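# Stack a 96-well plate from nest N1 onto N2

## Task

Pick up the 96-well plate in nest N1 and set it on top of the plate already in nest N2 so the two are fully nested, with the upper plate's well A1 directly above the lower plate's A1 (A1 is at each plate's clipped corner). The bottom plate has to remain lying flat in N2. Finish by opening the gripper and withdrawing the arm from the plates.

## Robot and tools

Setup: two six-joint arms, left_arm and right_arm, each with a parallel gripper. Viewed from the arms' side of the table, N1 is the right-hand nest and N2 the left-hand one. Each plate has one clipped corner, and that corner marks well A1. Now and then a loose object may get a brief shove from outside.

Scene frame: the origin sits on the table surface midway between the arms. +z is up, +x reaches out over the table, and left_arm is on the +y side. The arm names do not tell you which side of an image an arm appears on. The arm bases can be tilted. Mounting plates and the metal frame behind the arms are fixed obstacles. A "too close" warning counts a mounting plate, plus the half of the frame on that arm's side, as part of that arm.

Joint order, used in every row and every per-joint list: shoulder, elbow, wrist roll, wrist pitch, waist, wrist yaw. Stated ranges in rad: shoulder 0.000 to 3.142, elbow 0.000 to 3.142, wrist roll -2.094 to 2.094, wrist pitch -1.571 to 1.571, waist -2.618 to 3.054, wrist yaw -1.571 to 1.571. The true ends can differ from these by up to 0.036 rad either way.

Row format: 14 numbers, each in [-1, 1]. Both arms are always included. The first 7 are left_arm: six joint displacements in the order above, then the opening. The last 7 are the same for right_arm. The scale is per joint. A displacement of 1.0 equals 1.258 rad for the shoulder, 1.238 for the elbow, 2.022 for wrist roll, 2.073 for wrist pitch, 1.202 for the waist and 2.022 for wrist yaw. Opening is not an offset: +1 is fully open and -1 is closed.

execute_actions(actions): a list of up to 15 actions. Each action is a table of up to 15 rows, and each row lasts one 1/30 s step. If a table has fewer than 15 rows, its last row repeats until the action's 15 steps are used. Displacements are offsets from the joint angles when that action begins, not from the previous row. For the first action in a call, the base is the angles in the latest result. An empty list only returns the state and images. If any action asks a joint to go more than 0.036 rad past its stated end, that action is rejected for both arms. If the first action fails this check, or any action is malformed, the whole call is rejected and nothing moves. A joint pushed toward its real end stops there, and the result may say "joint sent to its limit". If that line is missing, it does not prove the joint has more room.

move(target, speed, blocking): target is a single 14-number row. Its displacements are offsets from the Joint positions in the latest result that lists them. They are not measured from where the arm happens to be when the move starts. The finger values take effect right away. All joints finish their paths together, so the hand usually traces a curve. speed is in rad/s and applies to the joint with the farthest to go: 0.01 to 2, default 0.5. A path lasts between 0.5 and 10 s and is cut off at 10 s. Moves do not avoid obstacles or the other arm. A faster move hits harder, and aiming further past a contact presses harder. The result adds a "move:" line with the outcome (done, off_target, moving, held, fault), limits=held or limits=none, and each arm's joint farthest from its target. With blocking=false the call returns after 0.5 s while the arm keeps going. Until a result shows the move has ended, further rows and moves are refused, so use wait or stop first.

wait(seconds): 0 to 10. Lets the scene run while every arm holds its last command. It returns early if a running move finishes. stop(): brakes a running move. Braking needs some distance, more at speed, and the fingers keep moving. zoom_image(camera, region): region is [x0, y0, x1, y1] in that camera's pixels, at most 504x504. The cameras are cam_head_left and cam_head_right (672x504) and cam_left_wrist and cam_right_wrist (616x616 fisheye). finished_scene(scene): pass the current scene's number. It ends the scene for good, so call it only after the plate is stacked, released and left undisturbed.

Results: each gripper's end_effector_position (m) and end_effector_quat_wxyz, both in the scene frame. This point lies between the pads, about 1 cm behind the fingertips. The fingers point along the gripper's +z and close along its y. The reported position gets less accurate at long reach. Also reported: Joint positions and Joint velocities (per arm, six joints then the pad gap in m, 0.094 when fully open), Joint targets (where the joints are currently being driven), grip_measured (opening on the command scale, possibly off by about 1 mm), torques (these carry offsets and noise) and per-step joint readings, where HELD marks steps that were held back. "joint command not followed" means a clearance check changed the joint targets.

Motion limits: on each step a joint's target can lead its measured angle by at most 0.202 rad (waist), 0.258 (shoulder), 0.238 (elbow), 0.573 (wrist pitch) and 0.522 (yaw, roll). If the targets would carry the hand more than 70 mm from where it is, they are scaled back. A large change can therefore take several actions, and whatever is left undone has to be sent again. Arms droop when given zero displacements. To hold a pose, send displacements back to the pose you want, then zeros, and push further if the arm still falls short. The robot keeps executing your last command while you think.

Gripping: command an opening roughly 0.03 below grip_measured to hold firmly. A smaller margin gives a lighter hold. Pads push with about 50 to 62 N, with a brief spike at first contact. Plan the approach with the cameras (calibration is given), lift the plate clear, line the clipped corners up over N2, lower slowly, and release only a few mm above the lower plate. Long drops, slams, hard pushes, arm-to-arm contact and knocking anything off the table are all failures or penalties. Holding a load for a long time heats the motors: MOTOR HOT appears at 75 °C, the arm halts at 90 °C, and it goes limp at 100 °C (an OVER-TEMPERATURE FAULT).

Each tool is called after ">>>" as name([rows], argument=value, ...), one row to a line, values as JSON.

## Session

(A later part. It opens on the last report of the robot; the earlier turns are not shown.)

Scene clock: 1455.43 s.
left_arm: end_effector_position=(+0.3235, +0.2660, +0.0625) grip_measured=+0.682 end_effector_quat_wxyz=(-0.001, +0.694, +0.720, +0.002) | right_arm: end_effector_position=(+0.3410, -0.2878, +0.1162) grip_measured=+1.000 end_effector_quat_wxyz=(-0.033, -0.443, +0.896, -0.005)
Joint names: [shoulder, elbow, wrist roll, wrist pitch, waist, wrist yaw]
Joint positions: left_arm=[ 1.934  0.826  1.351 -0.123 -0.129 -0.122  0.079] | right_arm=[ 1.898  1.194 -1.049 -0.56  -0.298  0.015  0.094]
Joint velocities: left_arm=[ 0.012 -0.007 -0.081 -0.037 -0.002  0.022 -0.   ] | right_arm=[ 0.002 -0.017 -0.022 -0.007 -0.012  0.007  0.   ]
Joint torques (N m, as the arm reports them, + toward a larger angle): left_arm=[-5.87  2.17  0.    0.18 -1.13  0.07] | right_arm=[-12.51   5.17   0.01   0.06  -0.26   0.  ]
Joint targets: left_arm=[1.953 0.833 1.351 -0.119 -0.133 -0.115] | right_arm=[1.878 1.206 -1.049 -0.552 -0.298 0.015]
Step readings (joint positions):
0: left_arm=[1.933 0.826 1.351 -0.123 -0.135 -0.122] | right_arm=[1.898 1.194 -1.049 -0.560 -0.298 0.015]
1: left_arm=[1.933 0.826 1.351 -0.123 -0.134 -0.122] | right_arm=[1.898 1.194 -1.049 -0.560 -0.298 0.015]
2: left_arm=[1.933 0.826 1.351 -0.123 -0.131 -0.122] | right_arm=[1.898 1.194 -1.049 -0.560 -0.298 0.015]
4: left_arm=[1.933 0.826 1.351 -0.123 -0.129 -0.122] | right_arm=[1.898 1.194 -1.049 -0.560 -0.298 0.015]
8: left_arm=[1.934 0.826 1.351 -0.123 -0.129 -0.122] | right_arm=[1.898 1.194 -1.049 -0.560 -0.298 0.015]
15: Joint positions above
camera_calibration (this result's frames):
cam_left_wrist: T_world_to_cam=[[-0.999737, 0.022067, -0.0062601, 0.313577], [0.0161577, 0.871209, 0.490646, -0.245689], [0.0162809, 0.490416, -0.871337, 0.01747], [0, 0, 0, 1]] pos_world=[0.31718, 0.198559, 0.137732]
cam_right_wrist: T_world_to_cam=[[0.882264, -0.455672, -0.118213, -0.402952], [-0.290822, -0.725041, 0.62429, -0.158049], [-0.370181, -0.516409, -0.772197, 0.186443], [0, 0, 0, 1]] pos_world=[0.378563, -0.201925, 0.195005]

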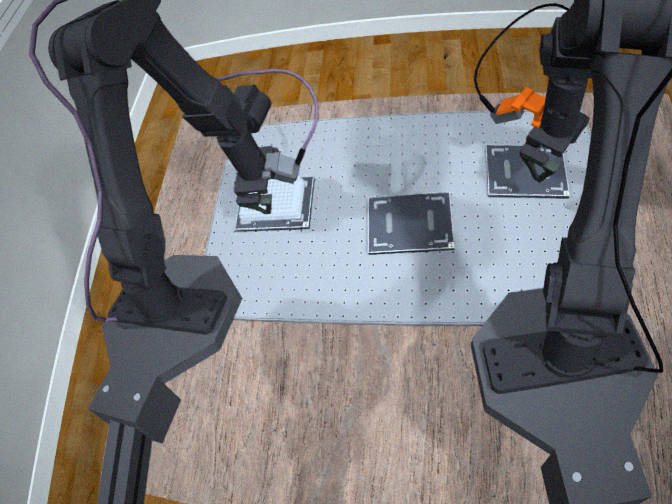

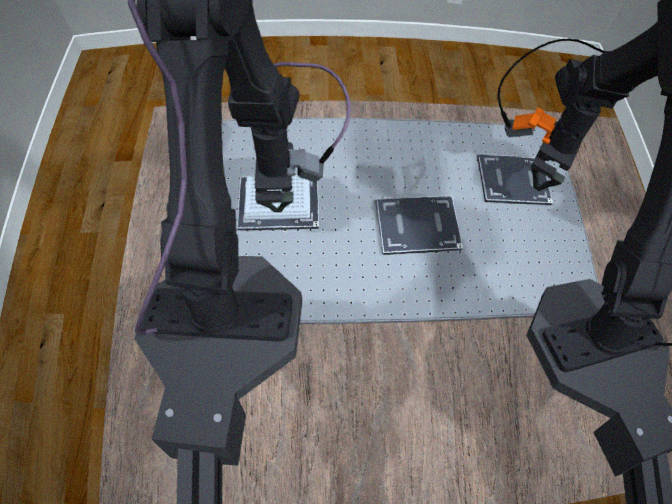

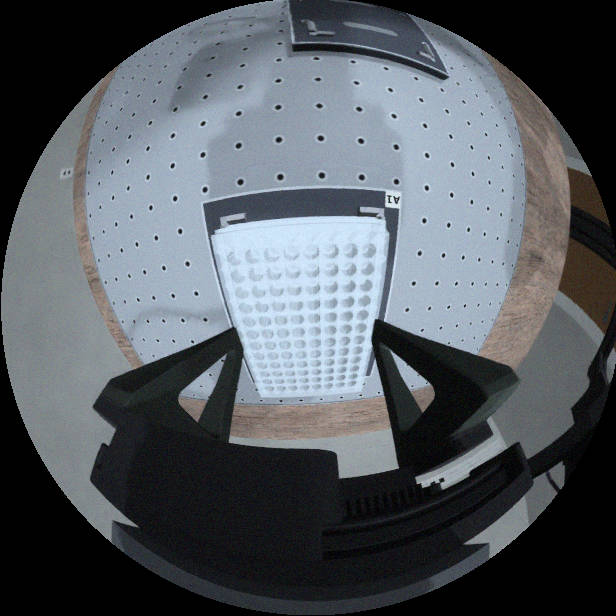

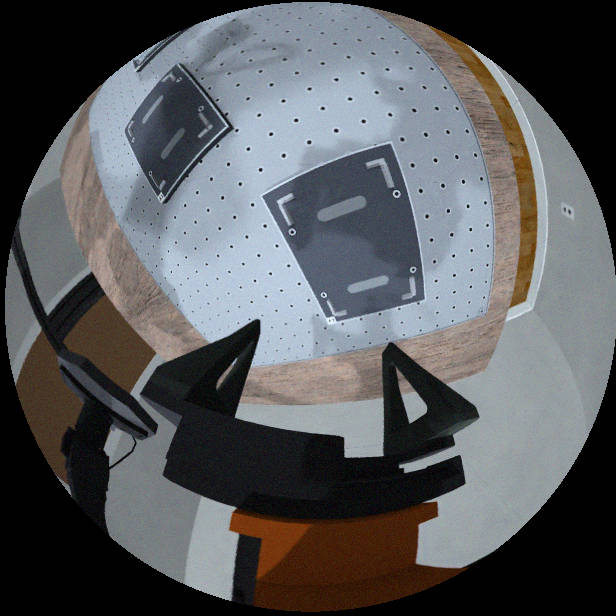

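>>> execute_actions([
  [[0.004,0.006,0,0.002,0,0.002,0.65,-0.016,0.010,0,0.004,0,0,1],[0.004,0.006,0,0.002,0,0.002,0.65,-0.016,0.010,0,0.004,0,0,1],[0.004,0.006,0,0.002,0,0.002,0.65,-0.016,0.010,0,0.004,0,0,1],[0.004,0.006,0,0.002,0,0.002,1,-0.016,0.010,0,0.004,0,0,1],[0.004,0.006,0,0.002,0,0.002,1,-0.016,0.010,0,0.004,0,0,1],[0.004,0.006,0,0.002,0,0.002,1,-0.016,0.010,0,0.004,0,0,1],[0.004,0.006,0,0.002,0,0.002,1,-0.016,0.010,0,0.004,0,0,1],[0.004,0.006,0,0.002,0,0.002,1,-0.016,0.010,0,0.004,0,0,1],[0.0,0.006,0,0.002,0,0.002,1,-0.016,0.010,0,0.004,0,0,1],[-0.005,0.006,0,0.002,0,0.002,1,-0.016,0.010,0,0.004,0,0,1],[-0.010,0.006,0,0.002,0,0.002,1,-0.016,0.010,0,0.004,0,0,1],[-0.015,0.006,0,0.002,0,0.002,1,-0.016,0.010,0,0.004,0,0,1],[-0.018,0.006,0,0.002,0,0.002,1,-0.016,0.010,0,0.004,0,0,1]],
  [[-0.0316,0.006,0,-0.0031,0,0.002,1,-0.016,0.010,0,0.004,0,0,1],[-0.0368,0.006,0,-0.0061,0,0.002,1,-0.016,0.010,0,0.004,0,0,1],[-0.0421,0.006,0,-0.0092,0,0.002,1,-0.016,0.010,0,0.004,0,0,1],[-0.0475,0.006,0,-0.0122,0,0.002,1,-0.016,0.010,0,0.004,0,0,1],[-0.0527,0.006,0,-0.0153,0,0.002,1,-0.016,0.010,0,0.004,0,0,1],[-0.058,0.006,0,-0.0183,0,0.002,1,-0.016,0.010,0,0.004,0,0,1],[-0.0634,0.006,0,-0.0214,0,0.002,1,-0.016,0.010,0,0.004,0,0,1],[-0.0686,0.006,0,-0.0244,0,0.002,1,-0.016,0.010,0,0.004,0,0,1],[-0.0739,0.006,0,-0.0275,0,0.002,1,-0.016,0.010,0,0.004,0,0,1],[-0.0793,0.006,0,-0.0306,0,0.002,1,-0.016,0.010,0,0.004,0,0,1],[-0.0845,0.006,0,-0.0336,0,0.002,1,-0.016,0.010,0,0.004,0,0,1],[-0.0898,0.006,0,-0.0367,0,0.002,1,-0.016,0.010,0,0.004,0,0,1],[-0.0952,0.006,0,-0.0397,0,0.002,1,-0.016,0.010,0,0.004,0,0,1],[-0.1004,0.006,0,-0.0428,0,0.002,1,-0.016,0.010,0,0.004,0,0,1],[-0.1057,0.006,0,-0.0458,0,0.002,1,-0.016,0.010,0,0.004,0,0,1]],
])

Scene clock: 1498.30 s.
left_arm: end_effector_position=(+0.3364, +0.2667, +0.0880) grip_measured=+1.000 end_effector_quat_wxyz=(+0.017, +0.692, +0.721, +0.013) | right_arm: end_effector_position=(+0.3410, -0.2878, +0.1162) grip_measured=+1.000 end_effector_quat_wxyz=(-0.033, -0.443, +0.896, -0.005)
Joint names: [shoulder, elbow, wrist roll, wrist pitch, waist, wrist yaw]
Joint positions: left_arm=[ 1.837  0.826  1.351 -0.178 -0.129 -0.122  0.094] | right_arm=[ 1.898  1.194 -1.049 -0.56  -0.298  0.015  0.094]
Joint velocities: left_arm=[-0.198  0.002  0.007 -0.183  0.002 -0.11   0.   ] | right_arm=[-0.012  0.002 -0.007  0.007  0.012  0.051  0.   ]
Joint torques (N m, as the arm reports them, + toward a larger angle): left_arm=[-8.85  2.66  0.    0.12 -0.79  0.04] | right_arm=[-12.51   5.19   0.02   0.08  -0.24   0.  ]
Joint targets: left_arm=[1.801 0.833 1.351 -0.217 -0.129 -0.118] | right_arm=[1.878 1.206 -1.049 -0.552 -0.298 0.015]
Step readings (joint positions; steps 1 to 15: 1st action; 16 to 30: 2nd action):
0: left_arm=[1.934 0.826 1.351 -0.123 -0.129 -0.122] | right_arm=[1.898 1.194 -1.049 -0.560 -0.298 0.015]
1: left_arm=[1.934 0.826 1.351 -0.123 -0.129 -0.122] | right_arm=[1.898 1.194 -1.049 -0.560 -0.298 0.015]
2: left_arm=[1.934 0.826 1.351 -0.123 -0.129 -0.122] | right_arm=[1.898 1.194 -1.049 -0.560 -0.298 0.015]
4: left_arm=[1.934 0.826 1.351 -0.123 -0.129 -0.122] | right_arm=[1.898 1.194 -1.049 -0.560 -0.298 0.015]
8: left_arm=[1.934 0.826 1.351 -0.122 -0.129 -0.122] | right_arm=[1.898 1.194 -1.049 -0.560 -0.298 0.015]
15: left_arm=[1.934 0.826 1.351 -0.122 -0.129 -0.122] | right_arm=[1.898 1.194 -1.049 -0.560 -0.298 0.015]
16: left_arm=[1.933 0.826 1.351 -0.122 -0.129 -0.122] | right_arm=[1.898 1.194 -1.049 -0.560 -0.298 0.015]
17: left_arm=[1.929 0.826 1.351 -0.124 -0.129 -0.122] | right_arm=[1.898 1.194 -1.049 -0.560 -0.298 0.015]
19: left_arm=[1.915 0.826 1.351 -0.128 -0.129 -0.122] | right_arm=[1.898 1.194 -1.049 -0.560 -0.298 0.015]
23: left_arm=[1.882 0.826 1.351 -0.139 -0.129 -0.122] | right_arm=[1.898 1.194 -1.049 -0.560 -0.298 0.015]
30: Joint positions above
camera_calibration (this result's frames):
cam_left_wrist: T_world_to_cam=[[-0.998701, 0.0168288, -0.0481011, 0.331441], [-0.00856919, 0.874999, 0.484049, -0.251092], [0.0502343, 0.483832, -0.873718, 0.0296797], [0, 0, 0, 1]] pos_world=[0.327368, 0.199767, 0.163415]
cam_right_wrist: T_world_to_cam=[[0.882264, -0.455672, -0.118213, -0.402952], [-0.290822, -0.725041, 0.62429, -0.158049], [-0.370181, -0.516409, -0.772197, 0.186443], [0, 0, 0, 1]] pos_world=[0.378563, -0.201925, 0.195005]

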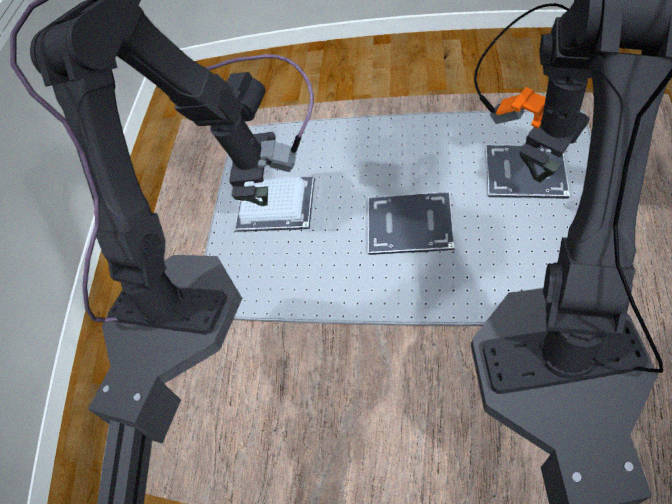

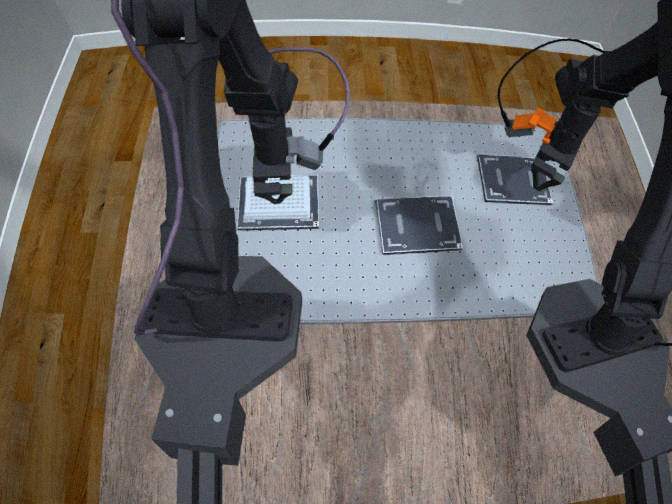

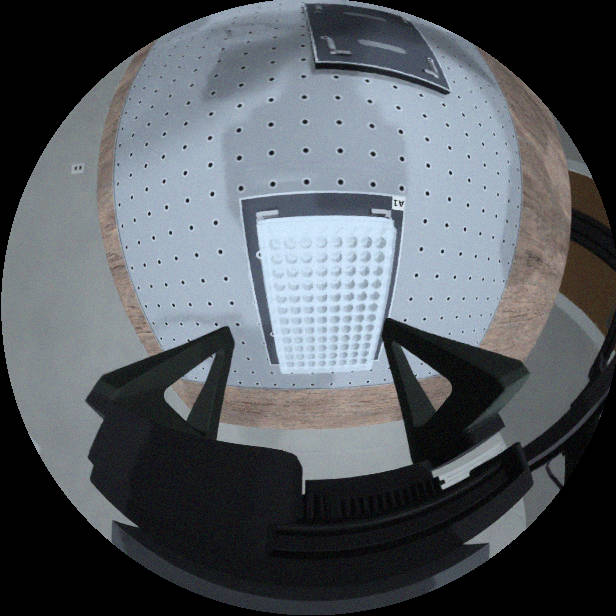

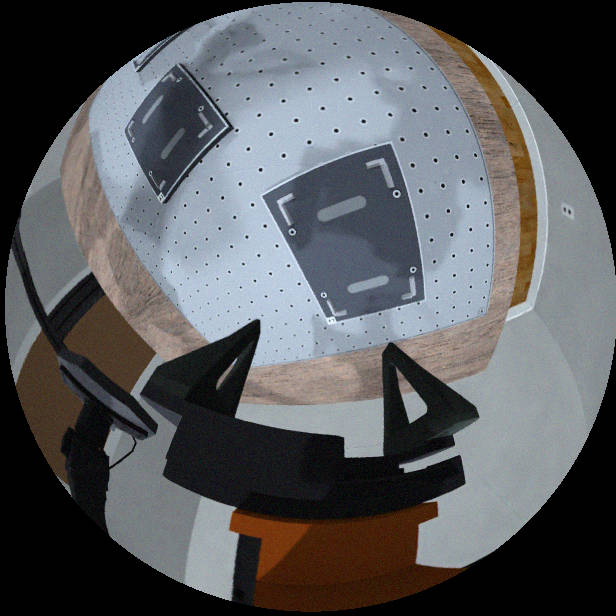

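>>> execute_actions(actions=[])

Scene clock: 1503.90 s.
left_arm: end_effector_position=(+0.3338, +0.2676, +0.0917) grip_measured=+1.000 end_effector_quat_wxyz=(+0.012, +0.693, +0.721, +0.010) | right_arm: end_effector_position=(+0.3410, -0.2878, +0.1162) grip_measured=+1.000 end_effector_quat_wxyz=(-0.033, -0.443, +0.896, -0.005)
Joint names: [shoulder, elbow, wrist roll, wrist pitch, waist, wrist yaw]
Joint positions: left_arm=[ 1.822  0.826  1.351 -0.204 -0.129 -0.122  0.094] | right_arm=[ 1.898  1.194 -1.049 -0.56  -0.298  0.015  0.094]
Joint velocities: left_arm=[-0.017 -0.017  0.051 -0.022 -0.007 -0.022  0.   ] | right_arm=[ 0.002  0.002 -0.007  0.007 -0.007  0.007  0.   ]
Joint torques (N m, as the arm reports them, + toward a larger angle): left_arm=[-8.46  2.69  0.    0.07 -0.78  0.04] | right_arm=[-12.55   5.16   0.02   0.07  -0.27   0.  ]
Joint targets: left_arm=[1.801 0.833 1.351 -0.217 -0.129 -0.118] | right_arm=[1.878 1.206 -1.049 -0.552 -0.298 0.015]
camera_calibration (this result's frames):
cam_left_wrist: T_world_to_cam=[[-0.999165, 0.0183105, -0.036529, 0.327606], [-0.00175111, 0.873968, 0.485981, -0.255894], [0.0408237, 0.485639, -0.873206, 0.035177], [0, 0, 0, 1]] pos_world=[0.325448, 0.200561, 0.167043]
cam_right_wrist: T_world_to_cam=[[0.882264, -0.455672, -0.118213, -0.402952], [-0.290822, -0.725041, 0.62429, -0.158049], [-0.370181, -0.516409, -0.772197, 0.186443], [0, 0, 0, 1]] pos_world=[0.378563, -0.201925, 0.195005]

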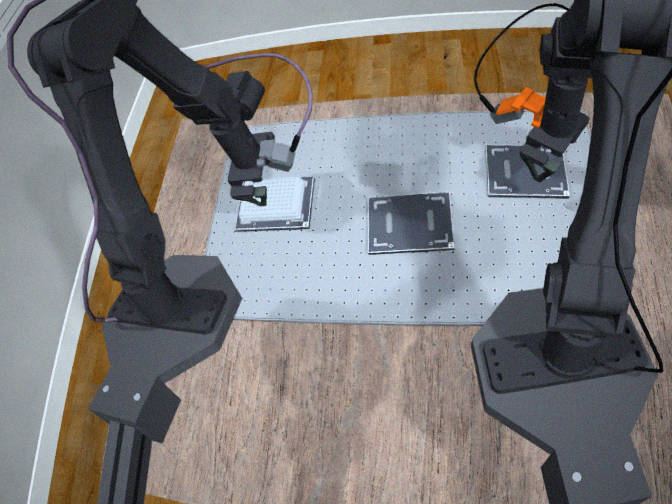

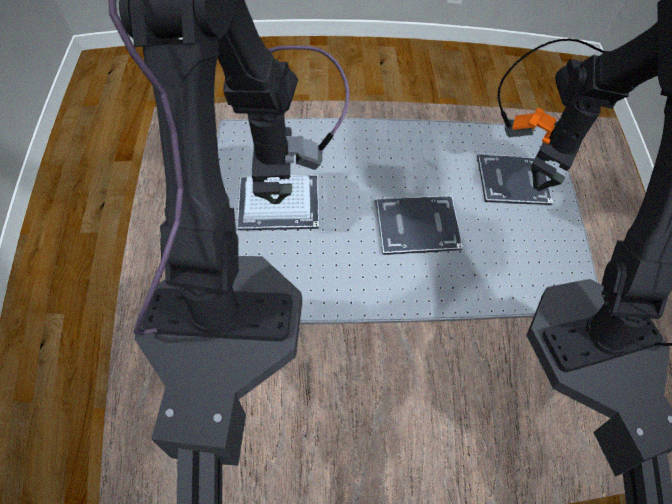

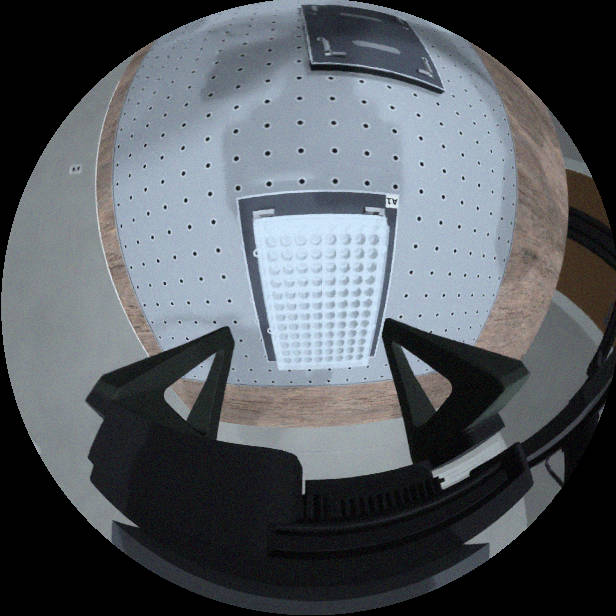

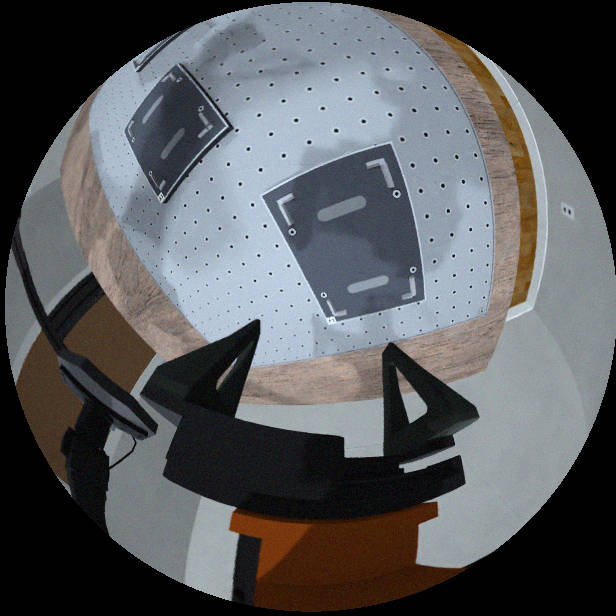

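>>> zoom_image(camera="cam_left_wrist", region=[220, 170, 440, 390])

>>> zoom_image(camera="cam_head_left", region=[220, 130, 600, 280])

Region (220, 170, 440, 390) of cam_left_wrist's 616x616 image, scaled by 2.291, with more detail than that image has.

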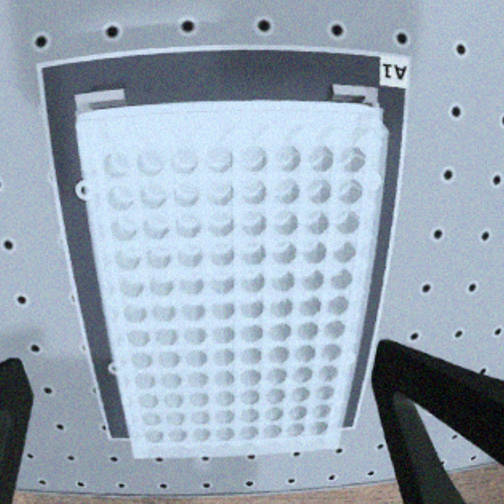

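Region (220, 130, 600, 280) of cam_head_left's 672x504 image, scaled by 1.326, with more detail than that image has; it fills the top 199 rows of this view, and the rest is white.

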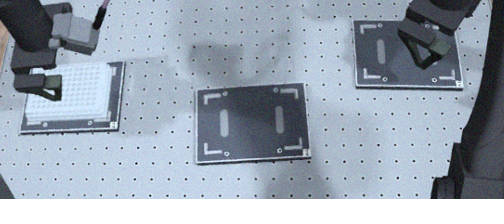

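>>> move(target=[-0.22,0.006,0,-0.14,0,0.002,1,-0.016,0.010,0,0.004,0,0,1], speed=0.5)

Scene clock: 1511.70 s.
left_arm: end_effector_position=(+0.3236, +0.2776, +0.1584) grip_measured=+1.000 end_effector_quat_wxyz=(+0.005, +0.694, +0.720, +0.005) | right_arm: end_effector_position=(+0.3410, -0.2878, +0.1162) grip_measured=+1.000 end_effector_quat_wxyz=(-0.033, -0.443, +0.896, -0.005)
Joint names: [shoulder, elbow, wrist roll, wrist pitch, waist, wrist yaw]
Joint positions: left_arm=[ 1.564  0.826  1.351 -0.48  -0.129 -0.122  0.094] | right_arm=[ 1.898  1.194 -1.049 -0.56  -0.298  0.015  0.094]
Joint velocities: left_arm=[-0.012 -0.002 -0.007 -0.007  0.002  0.168  0.   ] | right_arm=[-0.012  0.012  0.022 -0.037 -0.007 -0.037  0.   ]
Joint torques (N m, as the arm reports them, + toward a larger angle): left_arm=[-7.46  3.68  0.    0.06 -0.64  0.04] | right_arm=[-12.53   5.19   0.02   0.07  -0.23   0.01]
Joint targets: left_arm=[1.545 0.833 1.351 -0.494 -0.129 -0.118] | right_arm=[1.878 1.206 -1.049 -0.552 -0.298 0.015]
move: done; limits=none; left_arm: farthest joint: the shoulder, 0.018 radians from its target (0.277 radians at the start); right_arm: farthest joint: the shoulder, 0.020 radians from its target (0.020 radians at the start)
camera_calibration (this result's frames):
cam_left_wrist: T_world_to_cam=[[-0.999603, 0.0204643, -0.0193439, 0.316529], [0.00840334, 0.872412, 0.488698, -0.300306], [0.0268767, 0.488342, -0.872238, 0.0926465], [0, 0, 0, 1]] pos_world=[0.316437, 0.21027, 0.233692]
cam_right_wrist: T_world_to_cam=[[0.882264, -0.455672, -0.118213, -0.402952], [-0.290822, -0.725041, 0.62429, -0.158049], [-0.370181, -0.516409, -0.772197, 0.186443], [0, 0, 0, 1]] pos_world=[0.378563, -0.201925, 0.195005]

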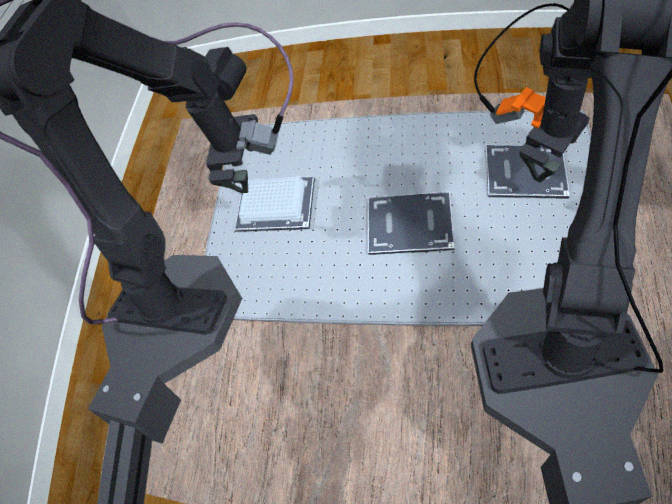

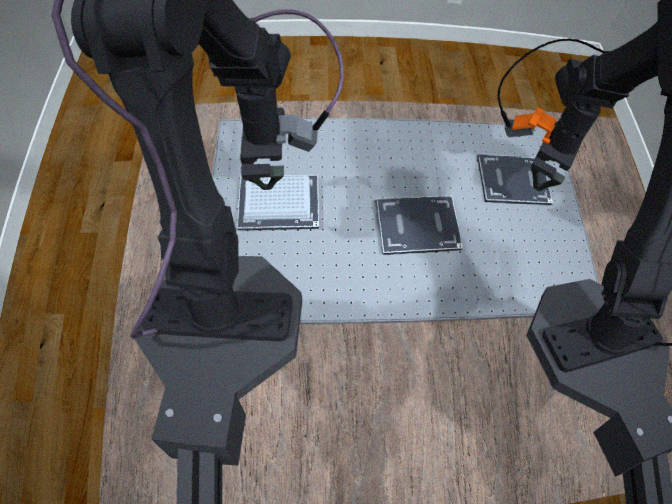

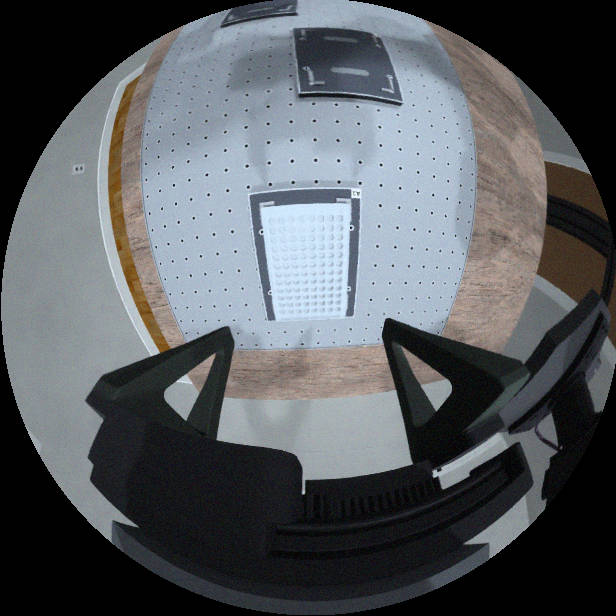

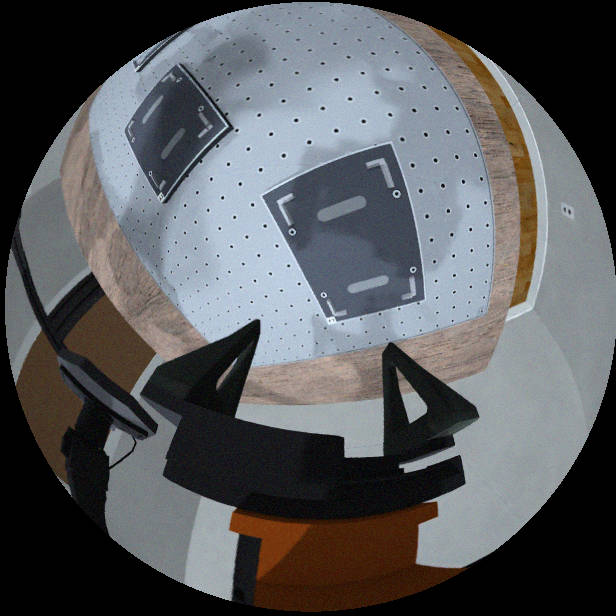

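>>> zoom_image(camera="cam_head_left", region=[215, 160, 335, 250])

>>> zoom_image(camera="cam_left_wrist", region=[235, 170, 395, 330])

Region (215, 160, 335, 250) of cam_head_left's 672x504 image, scaled by 4.200, with more detail than that image has; it fills the top 378 rows of this view, and the rest is white.

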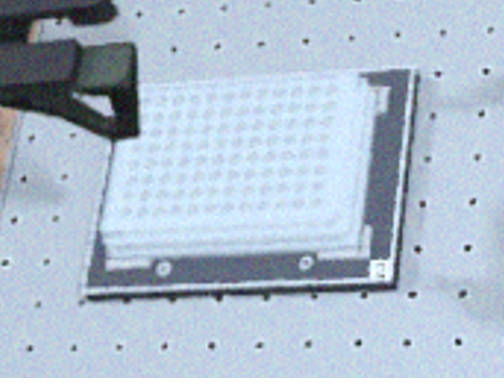

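Region (235, 170, 395, 330) of cam_left_wrist's 616x616 image, scaled by 3.150, with more detail than that image has.

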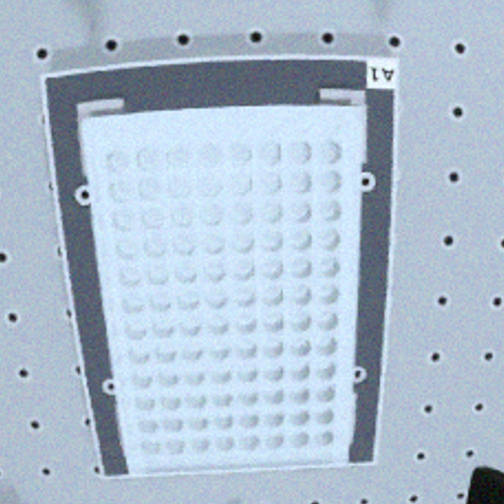

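The stack is aligned and undisturbed, and both arms are clear.

>>> finished_scene(scene=2)

The scene is finished: the task was done.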